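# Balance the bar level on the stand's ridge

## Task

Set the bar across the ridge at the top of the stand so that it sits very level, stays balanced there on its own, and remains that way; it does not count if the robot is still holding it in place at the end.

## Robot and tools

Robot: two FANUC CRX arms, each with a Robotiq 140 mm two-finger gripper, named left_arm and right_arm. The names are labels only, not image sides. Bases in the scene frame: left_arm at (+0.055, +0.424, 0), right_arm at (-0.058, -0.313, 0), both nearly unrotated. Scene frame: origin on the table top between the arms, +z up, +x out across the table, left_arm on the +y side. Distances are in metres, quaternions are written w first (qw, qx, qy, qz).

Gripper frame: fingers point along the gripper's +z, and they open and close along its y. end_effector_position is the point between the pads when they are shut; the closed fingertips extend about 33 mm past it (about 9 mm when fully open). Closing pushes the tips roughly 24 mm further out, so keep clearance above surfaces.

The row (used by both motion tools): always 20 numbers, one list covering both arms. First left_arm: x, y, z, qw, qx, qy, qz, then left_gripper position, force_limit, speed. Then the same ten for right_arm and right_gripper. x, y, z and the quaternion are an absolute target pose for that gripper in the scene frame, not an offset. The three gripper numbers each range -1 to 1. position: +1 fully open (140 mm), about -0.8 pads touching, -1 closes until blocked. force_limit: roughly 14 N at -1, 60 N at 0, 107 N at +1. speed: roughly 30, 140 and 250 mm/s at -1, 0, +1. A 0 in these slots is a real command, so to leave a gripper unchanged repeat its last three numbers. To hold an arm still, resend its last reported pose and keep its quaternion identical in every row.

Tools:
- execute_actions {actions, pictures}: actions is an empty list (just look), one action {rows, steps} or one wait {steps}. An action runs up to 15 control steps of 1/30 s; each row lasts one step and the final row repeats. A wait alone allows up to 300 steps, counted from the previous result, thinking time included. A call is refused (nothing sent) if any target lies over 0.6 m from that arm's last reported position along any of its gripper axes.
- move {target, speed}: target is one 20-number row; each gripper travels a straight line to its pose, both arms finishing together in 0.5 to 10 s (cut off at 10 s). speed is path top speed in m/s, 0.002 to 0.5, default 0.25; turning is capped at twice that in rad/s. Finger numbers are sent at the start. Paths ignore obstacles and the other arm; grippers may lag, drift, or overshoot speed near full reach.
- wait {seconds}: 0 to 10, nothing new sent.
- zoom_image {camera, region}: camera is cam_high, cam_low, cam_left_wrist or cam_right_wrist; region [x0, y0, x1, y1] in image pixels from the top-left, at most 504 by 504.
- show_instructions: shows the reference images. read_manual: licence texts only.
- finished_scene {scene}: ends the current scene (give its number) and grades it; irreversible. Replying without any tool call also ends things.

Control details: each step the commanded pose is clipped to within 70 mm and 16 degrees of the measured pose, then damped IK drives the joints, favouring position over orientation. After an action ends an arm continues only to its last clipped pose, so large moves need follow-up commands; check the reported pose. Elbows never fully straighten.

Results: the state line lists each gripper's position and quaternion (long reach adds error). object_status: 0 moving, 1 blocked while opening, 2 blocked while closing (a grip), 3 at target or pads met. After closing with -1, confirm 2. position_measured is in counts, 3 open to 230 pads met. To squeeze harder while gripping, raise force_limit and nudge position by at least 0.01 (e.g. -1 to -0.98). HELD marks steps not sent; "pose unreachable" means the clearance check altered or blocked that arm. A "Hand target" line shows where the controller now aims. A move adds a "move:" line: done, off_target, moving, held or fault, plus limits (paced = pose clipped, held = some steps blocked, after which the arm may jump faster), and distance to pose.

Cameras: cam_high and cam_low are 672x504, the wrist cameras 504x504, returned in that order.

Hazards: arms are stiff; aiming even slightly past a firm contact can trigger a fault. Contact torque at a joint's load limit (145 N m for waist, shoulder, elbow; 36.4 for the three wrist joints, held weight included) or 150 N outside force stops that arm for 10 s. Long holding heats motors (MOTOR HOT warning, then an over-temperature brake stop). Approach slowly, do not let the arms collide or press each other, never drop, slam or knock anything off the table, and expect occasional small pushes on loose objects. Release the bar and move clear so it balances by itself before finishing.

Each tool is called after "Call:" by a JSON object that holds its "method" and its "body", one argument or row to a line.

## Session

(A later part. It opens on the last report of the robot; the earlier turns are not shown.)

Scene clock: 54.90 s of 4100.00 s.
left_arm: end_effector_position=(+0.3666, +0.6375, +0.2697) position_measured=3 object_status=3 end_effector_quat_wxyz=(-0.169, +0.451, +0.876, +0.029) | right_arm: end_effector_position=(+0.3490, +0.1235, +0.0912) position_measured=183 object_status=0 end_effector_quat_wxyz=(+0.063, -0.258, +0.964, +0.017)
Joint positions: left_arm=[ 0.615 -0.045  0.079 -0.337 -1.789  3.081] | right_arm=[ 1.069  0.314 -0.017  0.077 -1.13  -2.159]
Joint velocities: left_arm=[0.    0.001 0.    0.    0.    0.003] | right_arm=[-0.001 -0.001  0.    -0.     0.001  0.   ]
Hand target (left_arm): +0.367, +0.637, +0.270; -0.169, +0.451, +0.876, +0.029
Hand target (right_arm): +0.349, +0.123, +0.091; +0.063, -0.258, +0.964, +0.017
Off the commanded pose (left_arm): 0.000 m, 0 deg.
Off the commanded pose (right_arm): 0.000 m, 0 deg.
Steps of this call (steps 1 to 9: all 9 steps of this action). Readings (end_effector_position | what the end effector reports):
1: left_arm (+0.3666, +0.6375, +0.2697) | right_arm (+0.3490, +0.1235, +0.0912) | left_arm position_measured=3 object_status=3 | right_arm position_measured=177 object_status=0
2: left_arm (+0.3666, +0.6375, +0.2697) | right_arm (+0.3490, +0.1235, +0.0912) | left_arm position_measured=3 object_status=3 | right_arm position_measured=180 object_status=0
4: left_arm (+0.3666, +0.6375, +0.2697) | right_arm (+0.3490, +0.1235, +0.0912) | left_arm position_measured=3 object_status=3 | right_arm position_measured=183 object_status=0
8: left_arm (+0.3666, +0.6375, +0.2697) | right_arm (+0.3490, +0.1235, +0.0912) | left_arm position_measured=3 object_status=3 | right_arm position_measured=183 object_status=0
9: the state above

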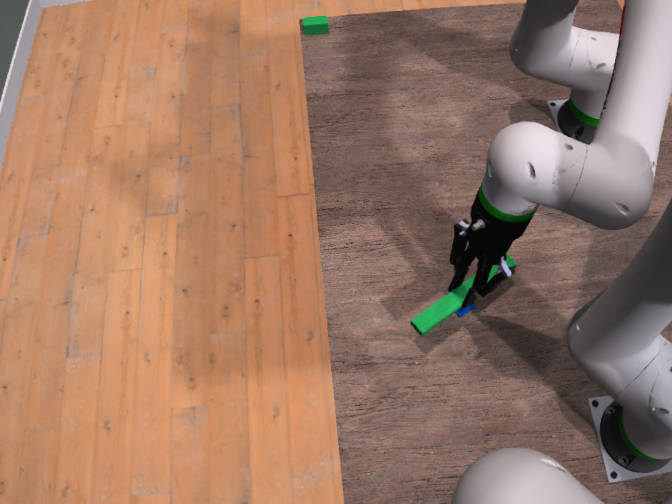

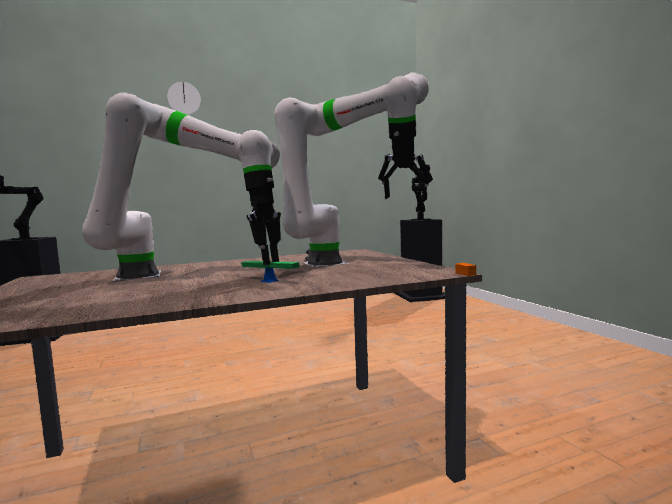

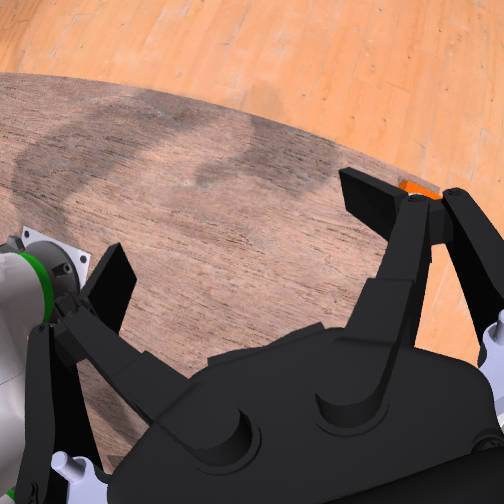

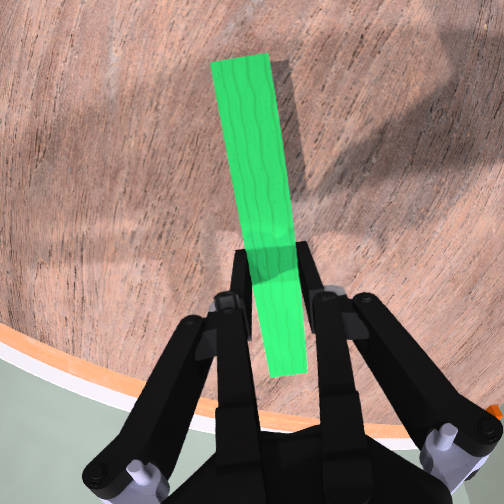

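Call:
{"method": "move", "body": {
  "target": [0.3666,0.6375,0.2697,-0.169,0.451,0.876,0.029,1,0,0,0.3519,0.1252,0.0916,0.044,-0.2587,0.965,0.0118,-0.98,-0.2,-0.3],
  "speed": 0.015
}}

Call:
{"method": "zoom_image", "body": {
  "camera": "cam_low",
  "region": [230,240,310,295]
}}

Call:
{"method": "execute_actions", "body": {
  "actions": [
    {"rows":[[0.3666,0.6375,0.2697,-0.169,0.451,0.876,0.029,1,0,0,0.3519,0.1252,0.0916,0.044,-0.2587,0.965,0.0118,-0.38,-0.3,-1]],"steps":10}
  ],
  "pictures": false
}}

Call:
{"method": "execute_actions", "body": {
  "actions": [
    {"rows":[[0.3666,0.6375,0.2697,-0.169,0.451,0.876,0.029,1,0,0,0.3519,0.1252,0.0916,0.044,-0.2587,0.965,0.0118,-1,-0.7,-0.3]],"steps":9}
  ]
}}

Call:
{"method": "zoom_image", "body": {
  "camera": "cam_low",
  "region": [230,240,310,295]
}}

Scene clock: 62.97 s of 4100.00 s.
left_arm: end_effector_position=(+0.3666, +0.6375, +0.2697) position_measured=3 object_status=3 end_effector_quat_wxyz=(-0.169, +0.451, +0.876, +0.029) | right_arm: end_effector_position=(+0.3518, +0.1253, +0.0917) position_measured=185 object_status=2 end_effector_quat_wxyz=(+0.044, -0.259, +0.965, +0.012)
Joint positions: left_arm=[ 0.615 -0.045  0.079 -0.337 -1.789  3.081] | right_arm=[ 1.053  0.352  0.047  0.051 -1.187 -2.13 ]
Joint velocities: left_arm=[-0.    -0.001  0.     0.     0.     0.   ] | right_arm=[-0.001  0.001  0.003 -0.001 -0.002  0.001]
Hand target (left_arm): +0.367, +0.637, +0.270; -0.169, +0.451, +0.876, +0.029
Hand target (right_arm): +0.352, +0.125, +0.092; +0.044, -0.259, +0.965, +0.012
Off the commanded pose (left_arm): 0.000 m, 0 deg.
Off the commanded pose (right_arm): 0.000 m, 0 deg.
After step 90, 3.50 s passed at rest.
move: done

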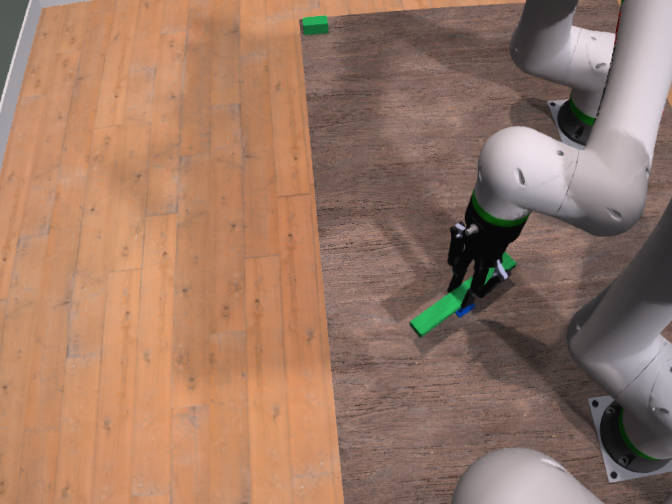

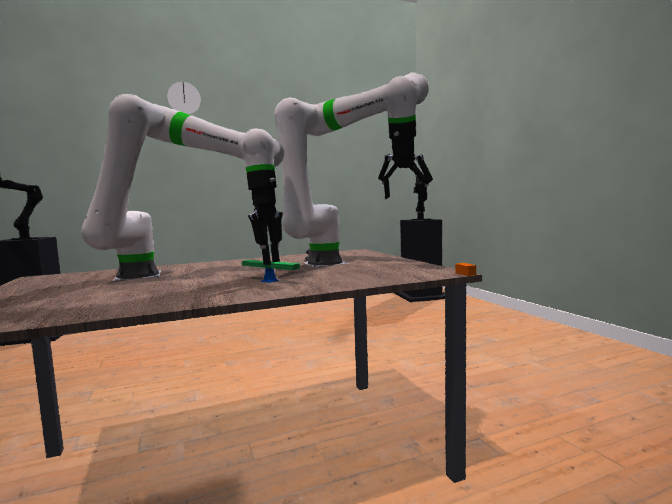

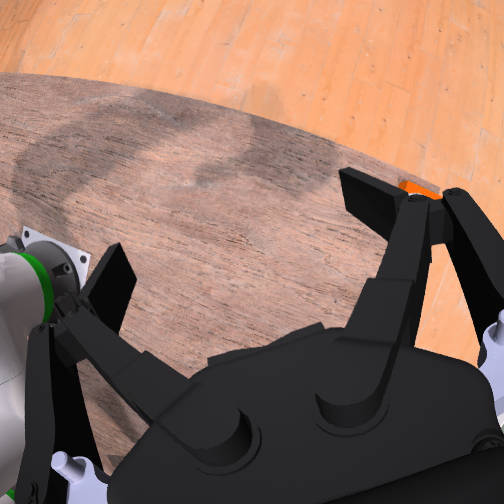

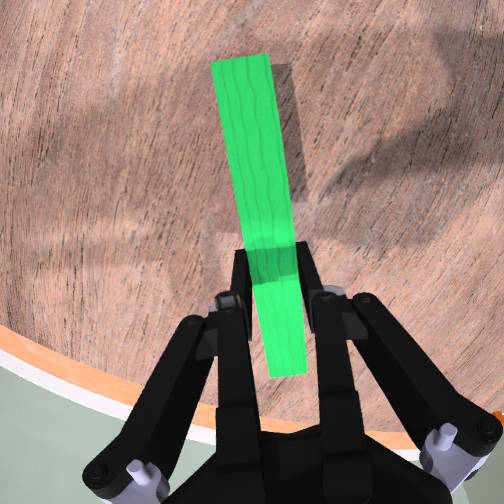

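Region (230, 240, 310, 295) of cam_low's 672x504 image, scaled by 6.300, with more detail than that image has; it fills the top 346 rows of this view, and the rest is white.

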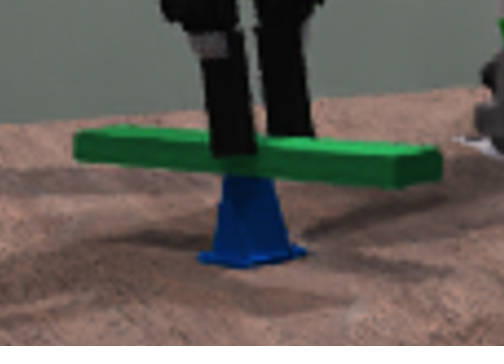

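Scene clock: 63.30 s of 4100.00 s.
left_arm: end_effector_position=(+0.3666, +0.6375, +0.2697) position_measured=3 object_status=3 end_effector_quat_wxyz=(-0.169, +0.451, +0.876, +0.029) | right_arm: end_effector_position=(+0.3519, +0.1252, +0.0916) position_measured=177 object_status=0 end_effector_quat_wxyz=(+0.044, -0.259, +0.965, +0.012)
Joint positions: left_arm=[ 0.615 -0.045  0.079 -0.337 -1.789  3.081] | right_arm=[ 1.053  0.352  0.047  0.051 -1.187 -2.13 ]
Joint velocities: left_arm=[-0.    -0.001  0.    -0.    -0.     0.001] | right_arm=[ 0.002  0.    -0.     0.     0.    -0.   ]
Hand target (left_arm): +0.367, +0.637, +0.270; -0.169, +0.451, +0.876, +0.029
Hand target (right_arm): +0.352, +0.125, +0.092; +0.044, -0.259, +0.965, +0.012
Off the commanded pose (left_arm): 0.000 m, 0 deg.
Off the commanded pose (right_arm): 0.000 m, 0 deg.
Steps of this call (steps 1 to 10: all 10 steps of this action). Readings (end_effector_position | what the end effector reports):
1: left_arm (+0.3666, +0.6375, +0.2697) | right_arm (+0.3518, +0.1253, +0.0917) | left_arm position_measured=3 object_status=3 | right_arm position_measured=185 object_status=0
2: left_arm (+0.3666, +0.6375, +0.2697) | right_arm (+0.3519, +0.1252, +0.0917) | left_arm position_measured=3 object_status=3 | right_arm position_measured=185 object_status=0
4: left_arm (+0.3666, +0.6375, +0.2697) | right_arm (+0.3519, +0.1252, +0.0916) | left_arm position_measured=3 object_status=3 | right_arm position_measured=181 object_status=0
8: left_arm (+0.3666, +0.6375, +0.2697) | right_arm (+0.3519, +0.1252, +0.0916) | left_arm position_measured=3 object_status=3 | right_arm position_measured=177 object_status=0
10: the state above

Scene clock: 63.60 s of 4100.00 s.
left_arm: end_effector_position=(+0.3666, +0.6375, +0.2697) position_measured=3 object_status=3 end_effector_quat_wxyz=(-0.169, +0.451, +0.876, +0.029) | right_arm: end_effector_position=(+0.3519, +0.1252, +0.0916) position_measured=183 object_status=0 end_effector_quat_wxyz=(+0.044, -0.259, +0.965, +0.012)
Joint positions: left_arm=[ 0.615 -0.045  0.079 -0.337 -1.789  3.081] | right_arm=[ 1.053  0.352  0.047  0.051 -1.187 -2.13 ]
Joint velocities: left_arm=[ 0.     0.001 -0.     0.    -0.     0.   ] | right_arm=[-0.    -0.     0.     0.     0.001 -0.001]
Hand target (left_arm): +0.367, +0.637, +0.270; -0.169, +0.451, +0.876, +0.029
Hand target (right_arm): +0.352, +0.125, +0.092; +0.044, -0.259, +0.965, +0.012
Off the commanded pose (left_arm): 0.000 m, 0 deg.
Off the commanded pose (right_arm): 0.000 m, 0 deg.
Steps of this call (steps 1 to 9: all 9 steps of this action). Readings (end_effector_position | what the end effector reports):
1: left_arm (+0.3666, +0.6375, +0.2697) | right_arm (+0.3519, +0.1252, +0.0916) | left_arm position_measured=3 object_status=3 | right_arm position_measured=177 object_status=0
2: left_arm (+0.3666, +0.6375, +0.2697) | right_arm (+0.3519, +0.1252, +0.0916) | left_arm position_measured=3 object_status=3 | right_arm position_measured=180 object_status=0
4: left_arm (+0.3666, +0.6375, +0.2697) | right_arm (+0.3519, +0.1252, +0.0916) | left_arm position_measured=3 object_status=3 | right_arm position_measured=183 object_status=0
8: left_arm (+0.3666, +0.6375, +0.2697) | right_arm (+0.3519, +0.1252, +0.0916) | left_arm position_measured=3 object_status=3 | right_arm position_measured=183 object_status=0
9: the state above

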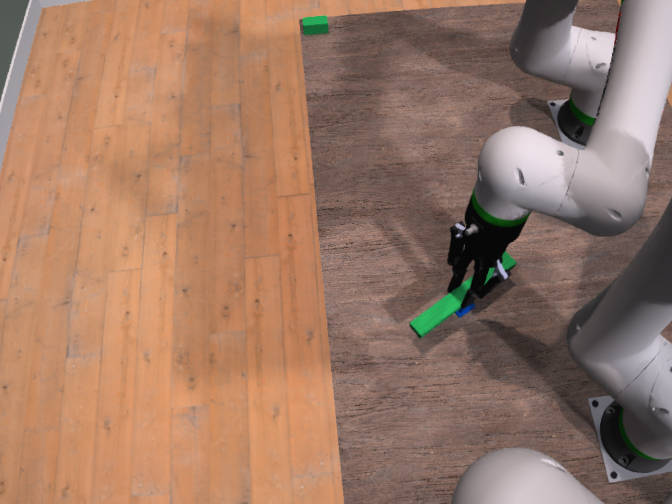

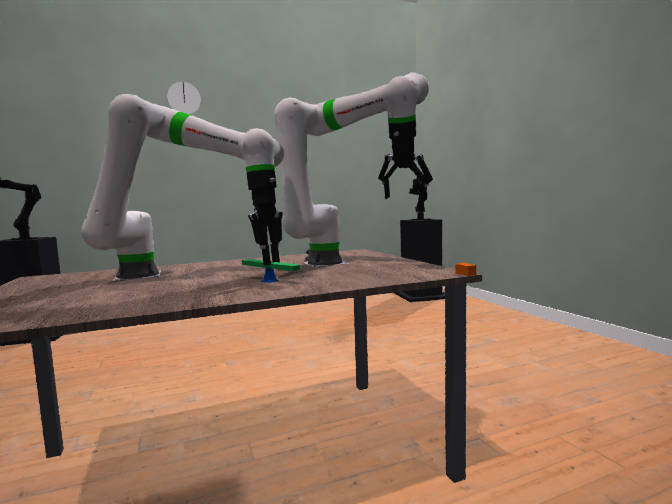

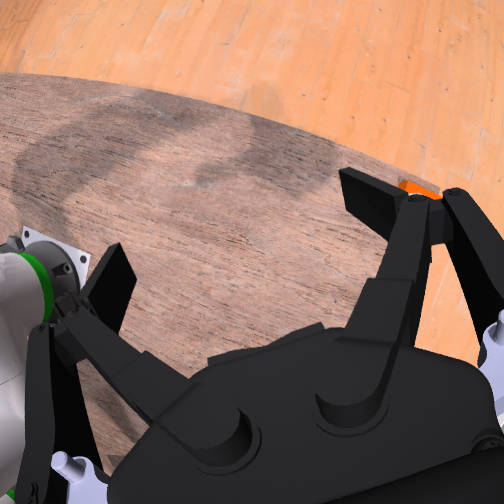

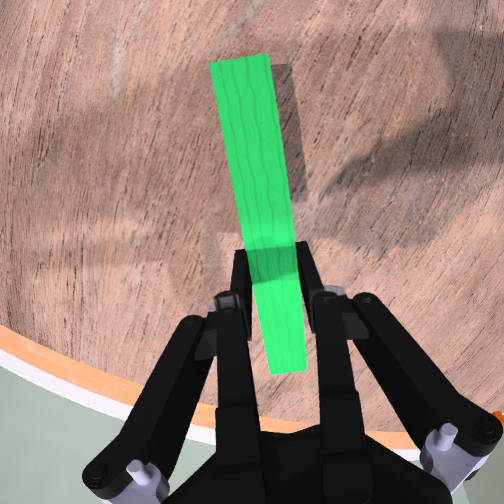

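Region (230, 240, 310, 295) of cam_low's 672x504 image, scaled by 6.300, with more detail than that image has; it fills the top 346 rows of this view, and the rest is white.

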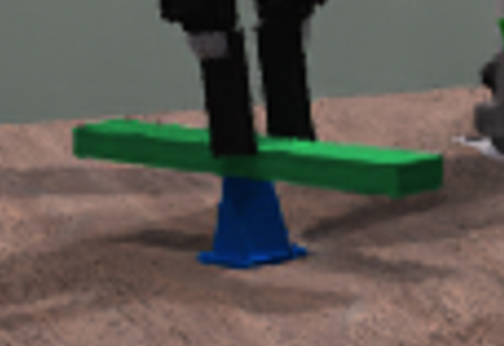

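Call:
{"method": "move", "body": {
  "target": [0.3666,0.6375,0.2697,-0.169,0.451,0.876,0.029,1,0,0,0.3501,0.1242,0.0916,0.0584,-0.2585,0.964,0.0157,-0.98,-0.2,-0.3],
  "speed": 0.015
}}

Call:
{"method": "zoom_image", "body": {
  "camera": "cam_low",
  "region": [230,240,310,295]
}}

Call:
{"method": "execute_actions", "body": {
  "actions": [
    {"rows":[[0.3666,0.6375,0.2697,-0.169,0.451,0.876,0.029,1,0,0,0.3501,0.1242,0.0916,0.0584,-0.2585,0.964,0.0157,-0.38,-0.3,-1]],"steps":11}
  ],
  "pictures": false
}}

Call:
{"method": "execute_actions", "body": {
  "actions": [
    {"rows":[[0.3666,0.6375,0.2697,-0.169,0.451,0.876,0.029,1,0,0,0.3501,0.1242,0.0916,0.0584,-0.2585,0.964,0.0157,-1,-0.7,-0.3]],"steps":9}
  ]
}}

Call:
{"method": "zoom_image", "body": {
  "camera": "cam_low",
  "region": [230,240,310,295]
}}

Scene clock: 68.87 s of 4100.00 s.
left_arm: end_effector_position=(+0.3666, +0.6375, +0.2697) position_measured=3 object_status=3 end_effector_quat_wxyz=(-0.169, +0.451, +0.876, +0.029) | right_arm: end_effector_position=(+0.3502, +0.1242, +0.0916) position_measured=185 object_status=2 end_effector_quat_wxyz=(+0.058, -0.258, +0.964, +0.016)
Joint positions: left_arm=[ 0.615 -0.045  0.079 -0.337 -1.789  3.081] | right_arm=[ 1.064  0.324  0.001  0.07  -1.145 -2.15 ]
Joint velocities: left_arm=[-0.    -0.001  0.    -0.     0.    -0.001] | right_arm=[ 0.001 -0.001 -0.003  0.001  0.003 -0.003]
Hand target (left_arm): +0.367, +0.637, +0.270; -0.169, +0.451, +0.876, +0.029
Hand target (right_arm): +0.350, +0.124, +0.092; +0.058, -0.258, +0.964, +0.016
Off the commanded pose (left_arm): 0.000 m, 0 deg.
Off the commanded pose (right_arm): 0.000 m, 0 deg.
After step 90, 1.03 s passed at rest.
move: done

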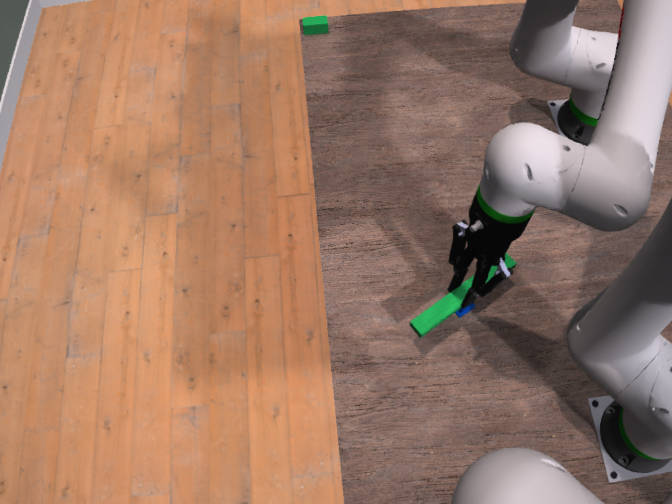

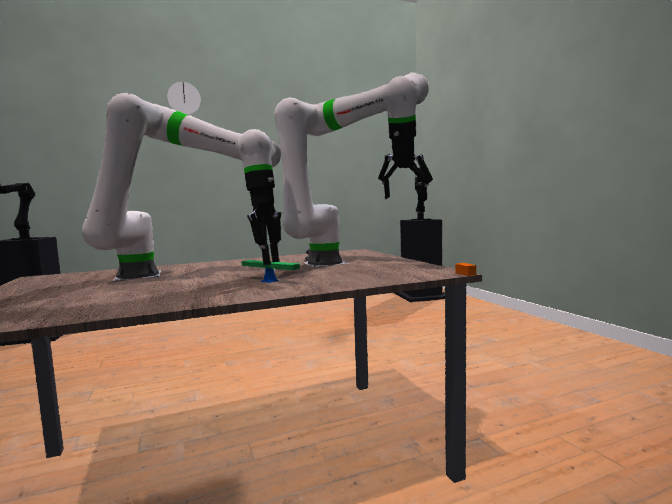

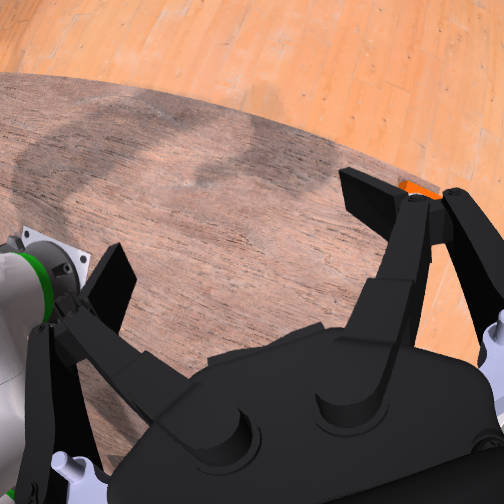

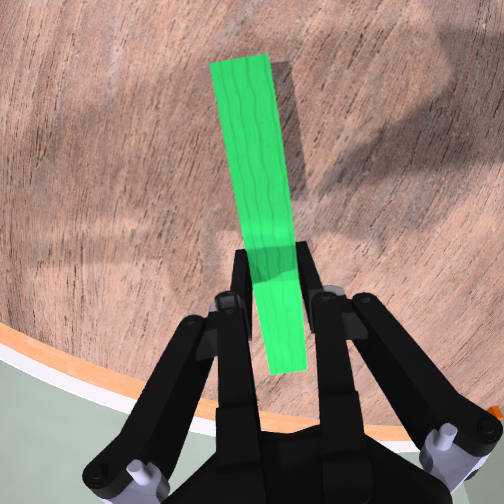

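Region (230, 240, 310, 295) of cam_low's 672x504 image, scaled by 6.300, with more detail than that image has; it fills the top 346 rows of this view, and the rest is white.

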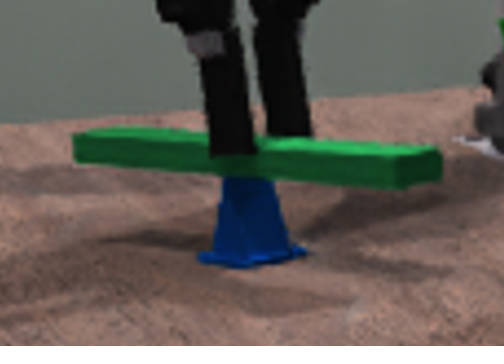

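Scene clock: 69.23 s of 4100.00 s.
left_arm: end_effector_position=(+0.3666, +0.6375, +0.2697) position_measured=3 object_status=3 end_effector_quat_wxyz=(-0.169, +0.451, +0.876, +0.029) | right_arm: end_effector_position=(+0.3500, +0.1241, +0.0914) position_measured=177 object_status=0 end_effector_quat_wxyz=(+0.058, -0.259, +0.964, +0.016)
Joint positions: left_arm=[ 0.615 -0.045  0.079 -0.337 -1.789  3.081] | right_arm=[ 1.065  0.324  0.001  0.07  -1.145 -2.15 ]
Joint velocities: left_arm=[ 0.     0.001  0.    -0.    -0.     0.001] | right_arm=[ 0.001  0.    -0.    -0.    -0.001 -0.   ]
Hand target (left_arm): +0.367, +0.637, +0.270; -0.169, +0.451, +0.876, +0.029
Hand target (right_arm): +0.350, +0.124, +0.092; +0.058, -0.259, +0.964, +0.016
Off the commanded pose (left_arm): 0.000 m, 0 deg.
Off the commanded pose (right_arm): 0.000 m, 0 deg.
Steps of this call (steps 1 to 11: all 11 steps of this action). Readings (end_effector_position | what the end effector reports):
1: left_arm (+0.3666, +0.6375, +0.2697) | right_arm (+0.3502, +0.1242, +0.0916) | left_arm position_measured=3 object_status=3 | right_arm position_measured=185 object_status=0
2: left_arm (+0.3666, +0.6375, +0.2697) | right_arm (+0.3501, +0.1242, +0.0915) | left_arm position_measured=3 object_status=3 | right_arm position_measured=185 object_status=0
4: left_arm (+0.3666, +0.6375, +0.2697) | right_arm (+0.3501, +0.1241, +0.0915) | left_arm position_measured=3 object_status=3 | right_arm position_measured=181 object_status=0
8: left_arm (+0.3666, +0.6375, +0.2697) | right_arm (+0.3500, +0.1241, +0.0914) | left_arm position_measured=3 object_status=3 | right_arm position_measured=177 object_status=0
11: the state above

Scene clock: 69.53 s of 4100.00 s.
left_arm: end_effector_position=(+0.3666, +0.6375, +0.2697) position_measured=3 object_status=3 end_effector_quat_wxyz=(-0.169, +0.451, +0.876, +0.029) | right_arm: end_effector_position=(+0.3501, +0.1241, +0.0915) position_measured=183 object_status=0 end_effector_quat_wxyz=(+0.058, -0.259, +0.964, +0.016)
Joint positions: left_arm=[ 0.615 -0.045  0.079 -0.337 -1.789  3.081] | right_arm=[ 1.065  0.324  0.001  0.07  -1.145 -2.15 ]
Joint velocities: left_arm=[-0.    -0.002 -0.     0.    -0.001 -0.001] | right_arm=[ 0.001 -0.     0.001 -0.    -0.001  0.002]
Hand target (left_arm): +0.367, +0.637, +0.270; -0.169, +0.451, +0.876, +0.029
Hand target (right_arm): +0.350, +0.124, +0.092; +0.058, -0.259, +0.964, +0.016
Off the commanded pose (left_arm): 0.000 m, 0 deg.
Off the commanded pose (right_arm): 0.000 m, 0 deg.
Steps of this call (steps 1 to 9: all 9 steps of this action). Readings (end_effector_position | what the end effector reports):
1: left_arm (+0.3666, +0.6375, +0.2697) | right_arm (+0.3500, +0.1241, +0.0914) | left_arm position_measured=3 object_status=3 | right_arm position_measured=177 object_status=0
2: left_arm (+0.3666, +0.6375, +0.2697) | right_arm (+0.3500, +0.1241, +0.0914) | left_arm position_measured=3 object_status=3 | right_arm position_measured=180 object_status=0
4: left_arm (+0.3666, +0.6375, +0.2697) | right_arm (+0.3500, +0.1241, +0.0914) | left_arm position_measured=3 object_status=3 | right_arm position_measured=183 object_status=0
8: left_arm (+0.3666, +0.6375, +0.2697) | right_arm (+0.3501, +0.1241, +0.0915) | left_arm position_measured=3 object_status=3 | right_arm position_measured=183 object_status=0
9: the state above

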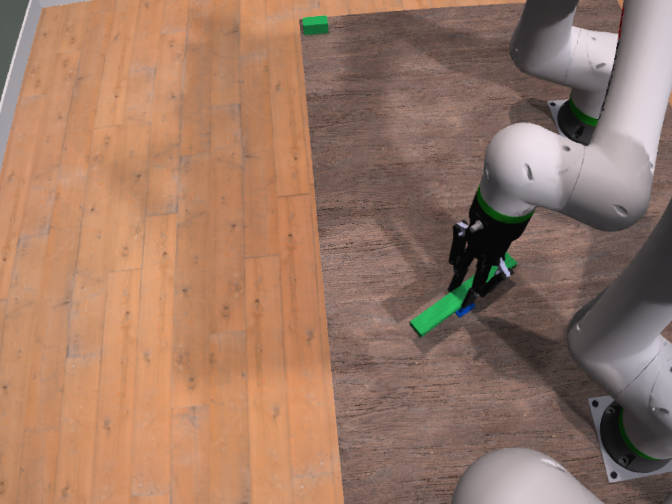

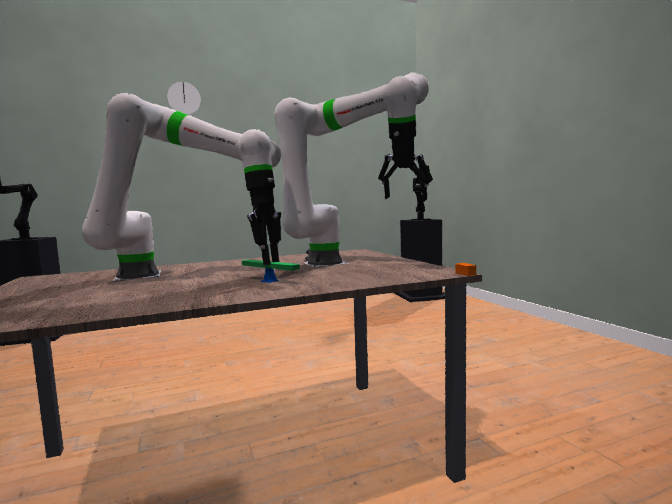

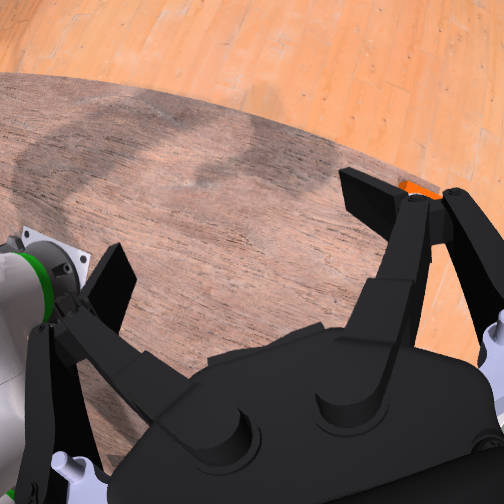

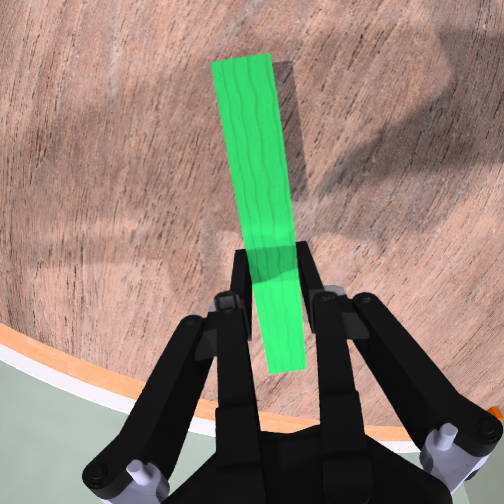

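Region (230, 240, 310, 295) of cam_low's 672x504 image, scaled by 6.300, with more detail than that image has; it fills the top 346 rows of this view, and the rest is white.

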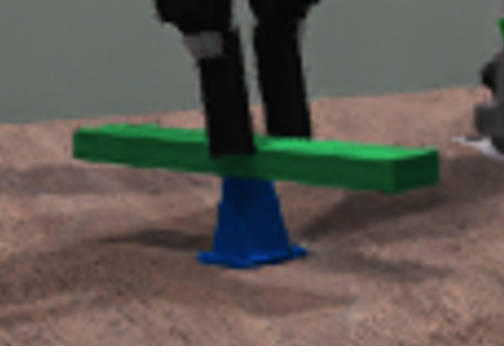

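Call:
{"method": "execute_actions", "body": {
  "actions": [
    {"rows":[[0.3666,0.6375,0.2697,-0.169,0.451,0.876,0.029,1,0,0,0.3501,0.1242,0.0916,0.0584,-0.2585,0.964,0.0157,-0.38,-0.3,-1]],"steps":13}
  ],
  "pictures": false
}}

Call:
{"method": "execute_actions", "body": {
  "actions": [
    {"rows":[[0.3666,0.6375,0.2697,-0.169,0.451,0.876,0.029,1,0,0,0.3501,0.1242,0.0916,0.0584,-0.2585,0.964,0.0157,-1,-0.9,-0.5]],"steps":9}
  ]
}}

Call:
{"method": "zoom_image", "body": {
  "camera": "cam_low",
  "region": [230,240,310,295]
}}

Scene clock: 72.70 s of 4100.00 s.
left_arm: end_effector_position=(+0.3666, +0.6375, +0.2697) position_measured=3 object_status=3 end_effector_quat_wxyz=(-0.169, +0.451, +0.876, +0.029) | right_arm: end_effector_position=(+0.3501, +0.1242, +0.0916) position_measured=177 object_status=0 end_effector_quat_wxyz=(+0.058, -0.259, +0.964, +0.016)
Joint positions: left_arm=[ 0.615 -0.045  0.079 -0.337 -1.789  3.081] | right_arm=[ 1.065  0.324  0.001  0.07  -1.145 -2.15 ]
Joint velocities: left_arm=[ 0.    -0.    -0.     0.     0.    -0.001] | right_arm=[-0.001  0.     0.    -0.     0.     0.001]
Hand target (left_arm): +0.367, +0.637, +0.270; -0.169, +0.451, +0.876, +0.029
Hand target (right_arm): +0.350, +0.124, +0.092; +0.058, -0.259, +0.964, +0.016
Off the commanded pose (left_arm): 0.000 m, 0 deg.
Off the commanded pose (right_arm): 0.000 m, 0 deg.
Steps of this call (steps 1 to 82: nothing new was sent; steps 83 to 95: all 13 steps of this action). Readings (end_effector_position | what the end effector reports):
83: left_arm (+0.3666, +0.6375, +0.2697) | right_arm (+0.3501, +0.1242, +0.0916) | left_arm position_measured=3 object_status=3 | right_arm position_measured=183 object_status=0
84: left_arm (+0.3666, +0.6375, +0.2697) | right_arm (+0.3501, +0.1242, +0.0916) | left_arm position_measured=3 object_status=3 | right_arm position_measured=183 object_status=0
86: left_arm (+0.3666, +0.6375, +0.2697) | right_arm (+0.3501, +0.1242, +0.0916) | left_arm position_measured=3 object_status=3 | right_arm position_measured=179 object_status=0
90: left_arm (+0.3666, +0.6375, +0.2697) | right_arm (+0.3501, +0.1242, +0.0916) | left_arm position_measured=3 object_status=3 | right_arm position_measured=177 object_status=0
95: the state above

Scene clock: 73.00 s of 4100.00 s.
left_arm: end_effector_position=(+0.3666, +0.6375, +0.2697) position_measured=3 object_status=3 end_effector_quat_wxyz=(-0.169, +0.451, +0.876, +0.029) | right_arm: end_effector_position=(+0.3501, +0.1242, +0.0916) position_measured=182 object_status=0 end_effector_quat_wxyz=(+0.058, -0.259, +0.964, +0.016)
Joint positions: left_arm=[ 0.615 -0.045  0.079 -0.337 -1.789  3.081] | right_arm=[ 1.065  0.324  0.001  0.07  -1.145 -2.15 ]
Joint velocities: left_arm=[-0.     0.    -0.    -0.    -0.     0.001] | right_arm=[ 0.001  0.    -0.    -0.     0.    -0.001]
Hand target (left_arm): +0.367, +0.637, +0.270; -0.169, +0.451, +0.876, +0.029
Hand target (right_arm): +0.350, +0.124, +0.092; +0.058, -0.259, +0.964, +0.016
Off the commanded pose (left_arm): 0.000 m, 0 deg.
Off the commanded pose (right_arm): 0.000 m, 0 deg.
Steps of this call (steps 1 to 9: all 9 steps of this action). Readings (end_effector_position | what the end effector reports):
1: left_arm (+0.3666, +0.6375, +0.2697) | right_arm (+0.3501, +0.1242, +0.0916) | left_arm position_measured=3 object_status=3 | right_arm position_measured=177 object_status=0
2: left_arm (+0.3666, +0.6375, +0.2697) | right_arm (+0.3501, +0.1242, +0.0916) | left_arm position_measured=3 object_status=3 | right_arm position_measured=180 object_status=0
4: left_arm (+0.3666, +0.6375, +0.2697) | right_arm (+0.3501, +0.1242, +0.0916) | left_arm position_measured=3 object_status=3 | right_arm position_measured=182 object_status=0
8: left_arm (+0.3666, +0.6375, +0.2697) | right_arm (+0.3501, +0.1242, +0.0916) | left_arm position_measured=3 object_status=3 | right_arm position_measured=182 object_status=0
9: the state above

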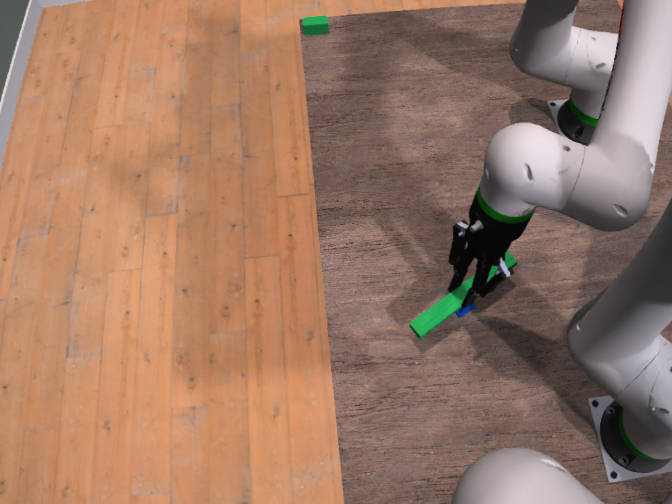

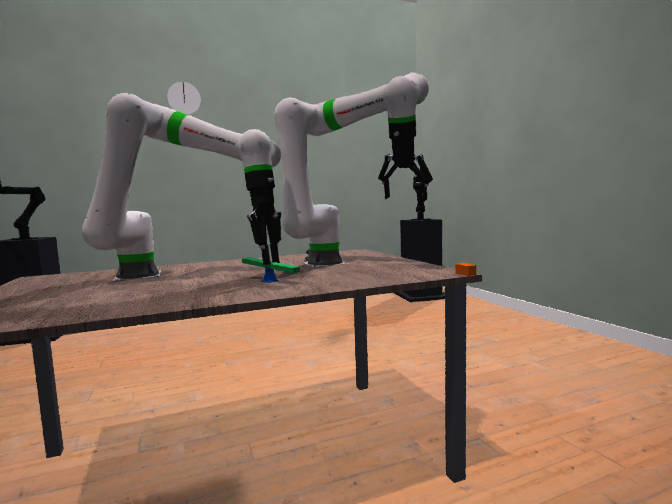

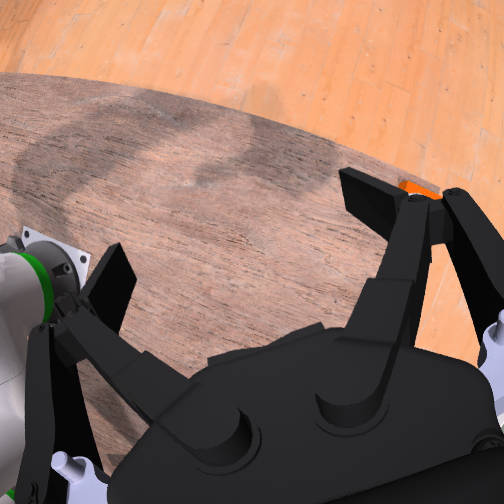

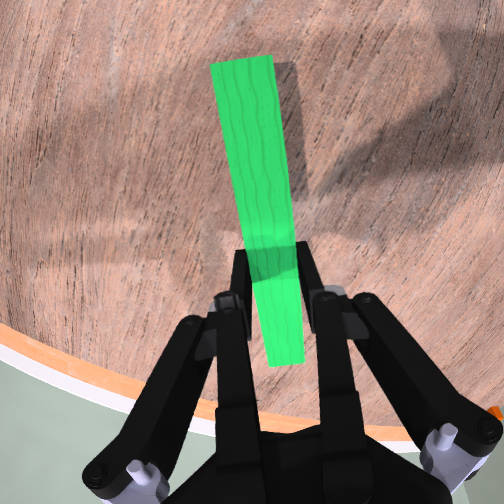

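Region (230, 240, 310, 295) of cam_low's 672x504 image, scaled by 6.300, with more detail than that image has; it fills the top 346 rows of this view, and the rest is white.

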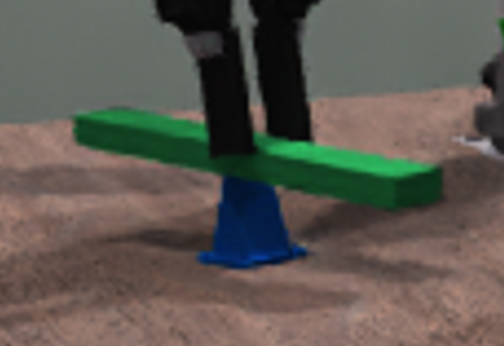

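Call:
{"method": "move", "body": {
  "target": [0.3666,0.6375,0.2697,-0.169,0.451,0.876,0.029,1,0,0,0.3458,0.1217,0.094,0.0998,-0.2576,0.9608,0.0268,-0.98,-0.2,-0.3],
  "speed": 0.03
}}

Call:
{"method": "zoom_image", "body": {
  "camera": "cam_low",
  "region": [230,240,310,295]
}}

Scene clock: 79.00 s of 4100.00 s.
left_arm: end_effector_position=(+0.3666, +0.6375, +0.2697) position_measured=3 object_status=3 end_effector_quat_wxyz=(-0.169, +0.451, +0.876, +0.029) | right_arm: end_effector_position=(+0.3460, +0.1216, +0.0938) position_measured=185 object_status=2 end_effector_quat_wxyz=(+0.100, -0.257, +0.961, +0.027)
Joint positions: left_arm=[ 0.615 -0.045  0.079 -0.337 -1.789  3.081] | right_arm=[ 1.099  0.247 -0.124  0.133 -1.031 -2.218]
Joint velocities: left_arm=[-0. -0.  0.  0. -0.  0.] | right_arm=[ 0.001 -0.004 -0.006  0.004  0.004 -0.004]
Hand target (left_arm): +0.367, +0.637, +0.270; -0.169, +0.451, +0.876, +0.029
Hand target (right_arm): +0.346, +0.122, +0.094; +0.100, -0.257, +0.961, +0.027
Off the commanded pose (left_arm): 0.000 m, 0 deg.
Off the commanded pose (right_arm): 0.000 m, 0 deg.
After step 90, 1.33 s passed at rest.
move: done

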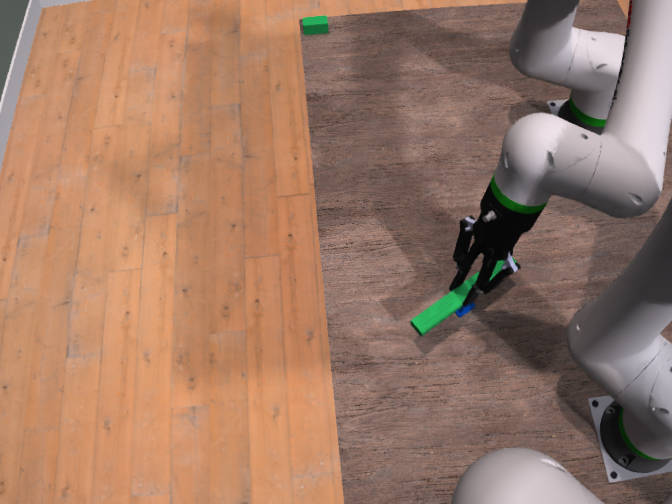

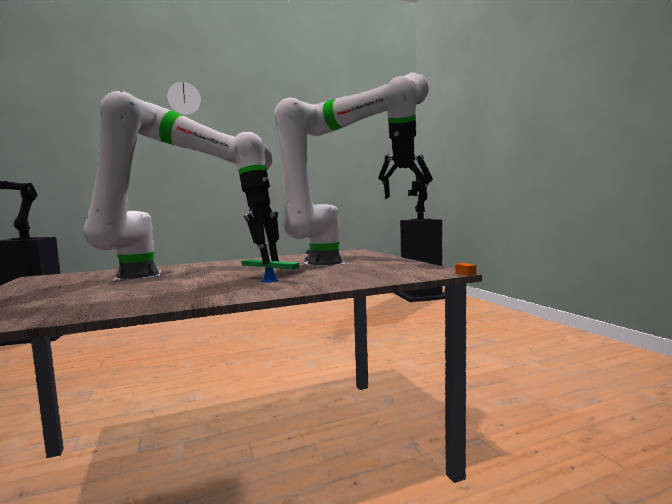

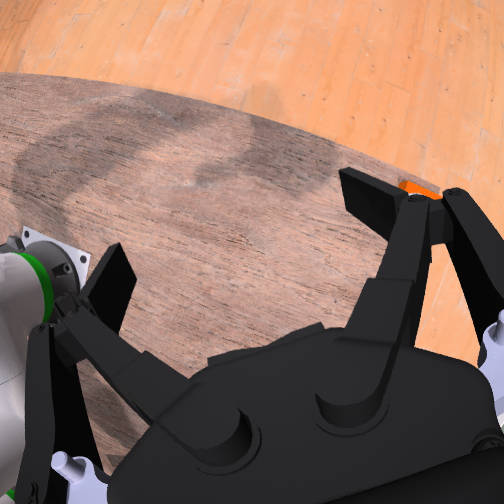

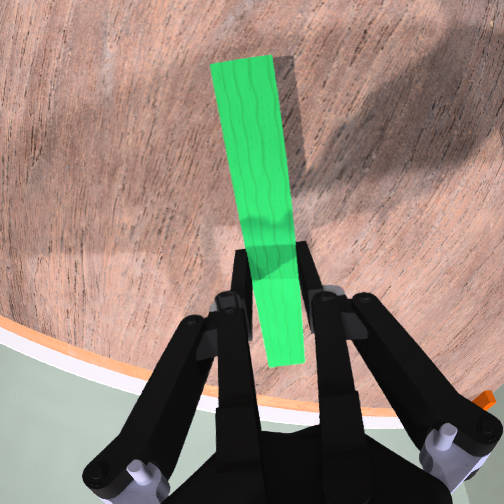

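Region (230, 240, 310, 295) of cam_low's 672x504 image, scaled by 6.300, with more detail than that image has; it fills the top 346 rows of this view, and the rest is white.

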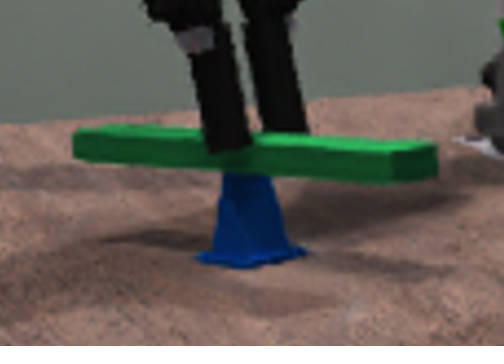

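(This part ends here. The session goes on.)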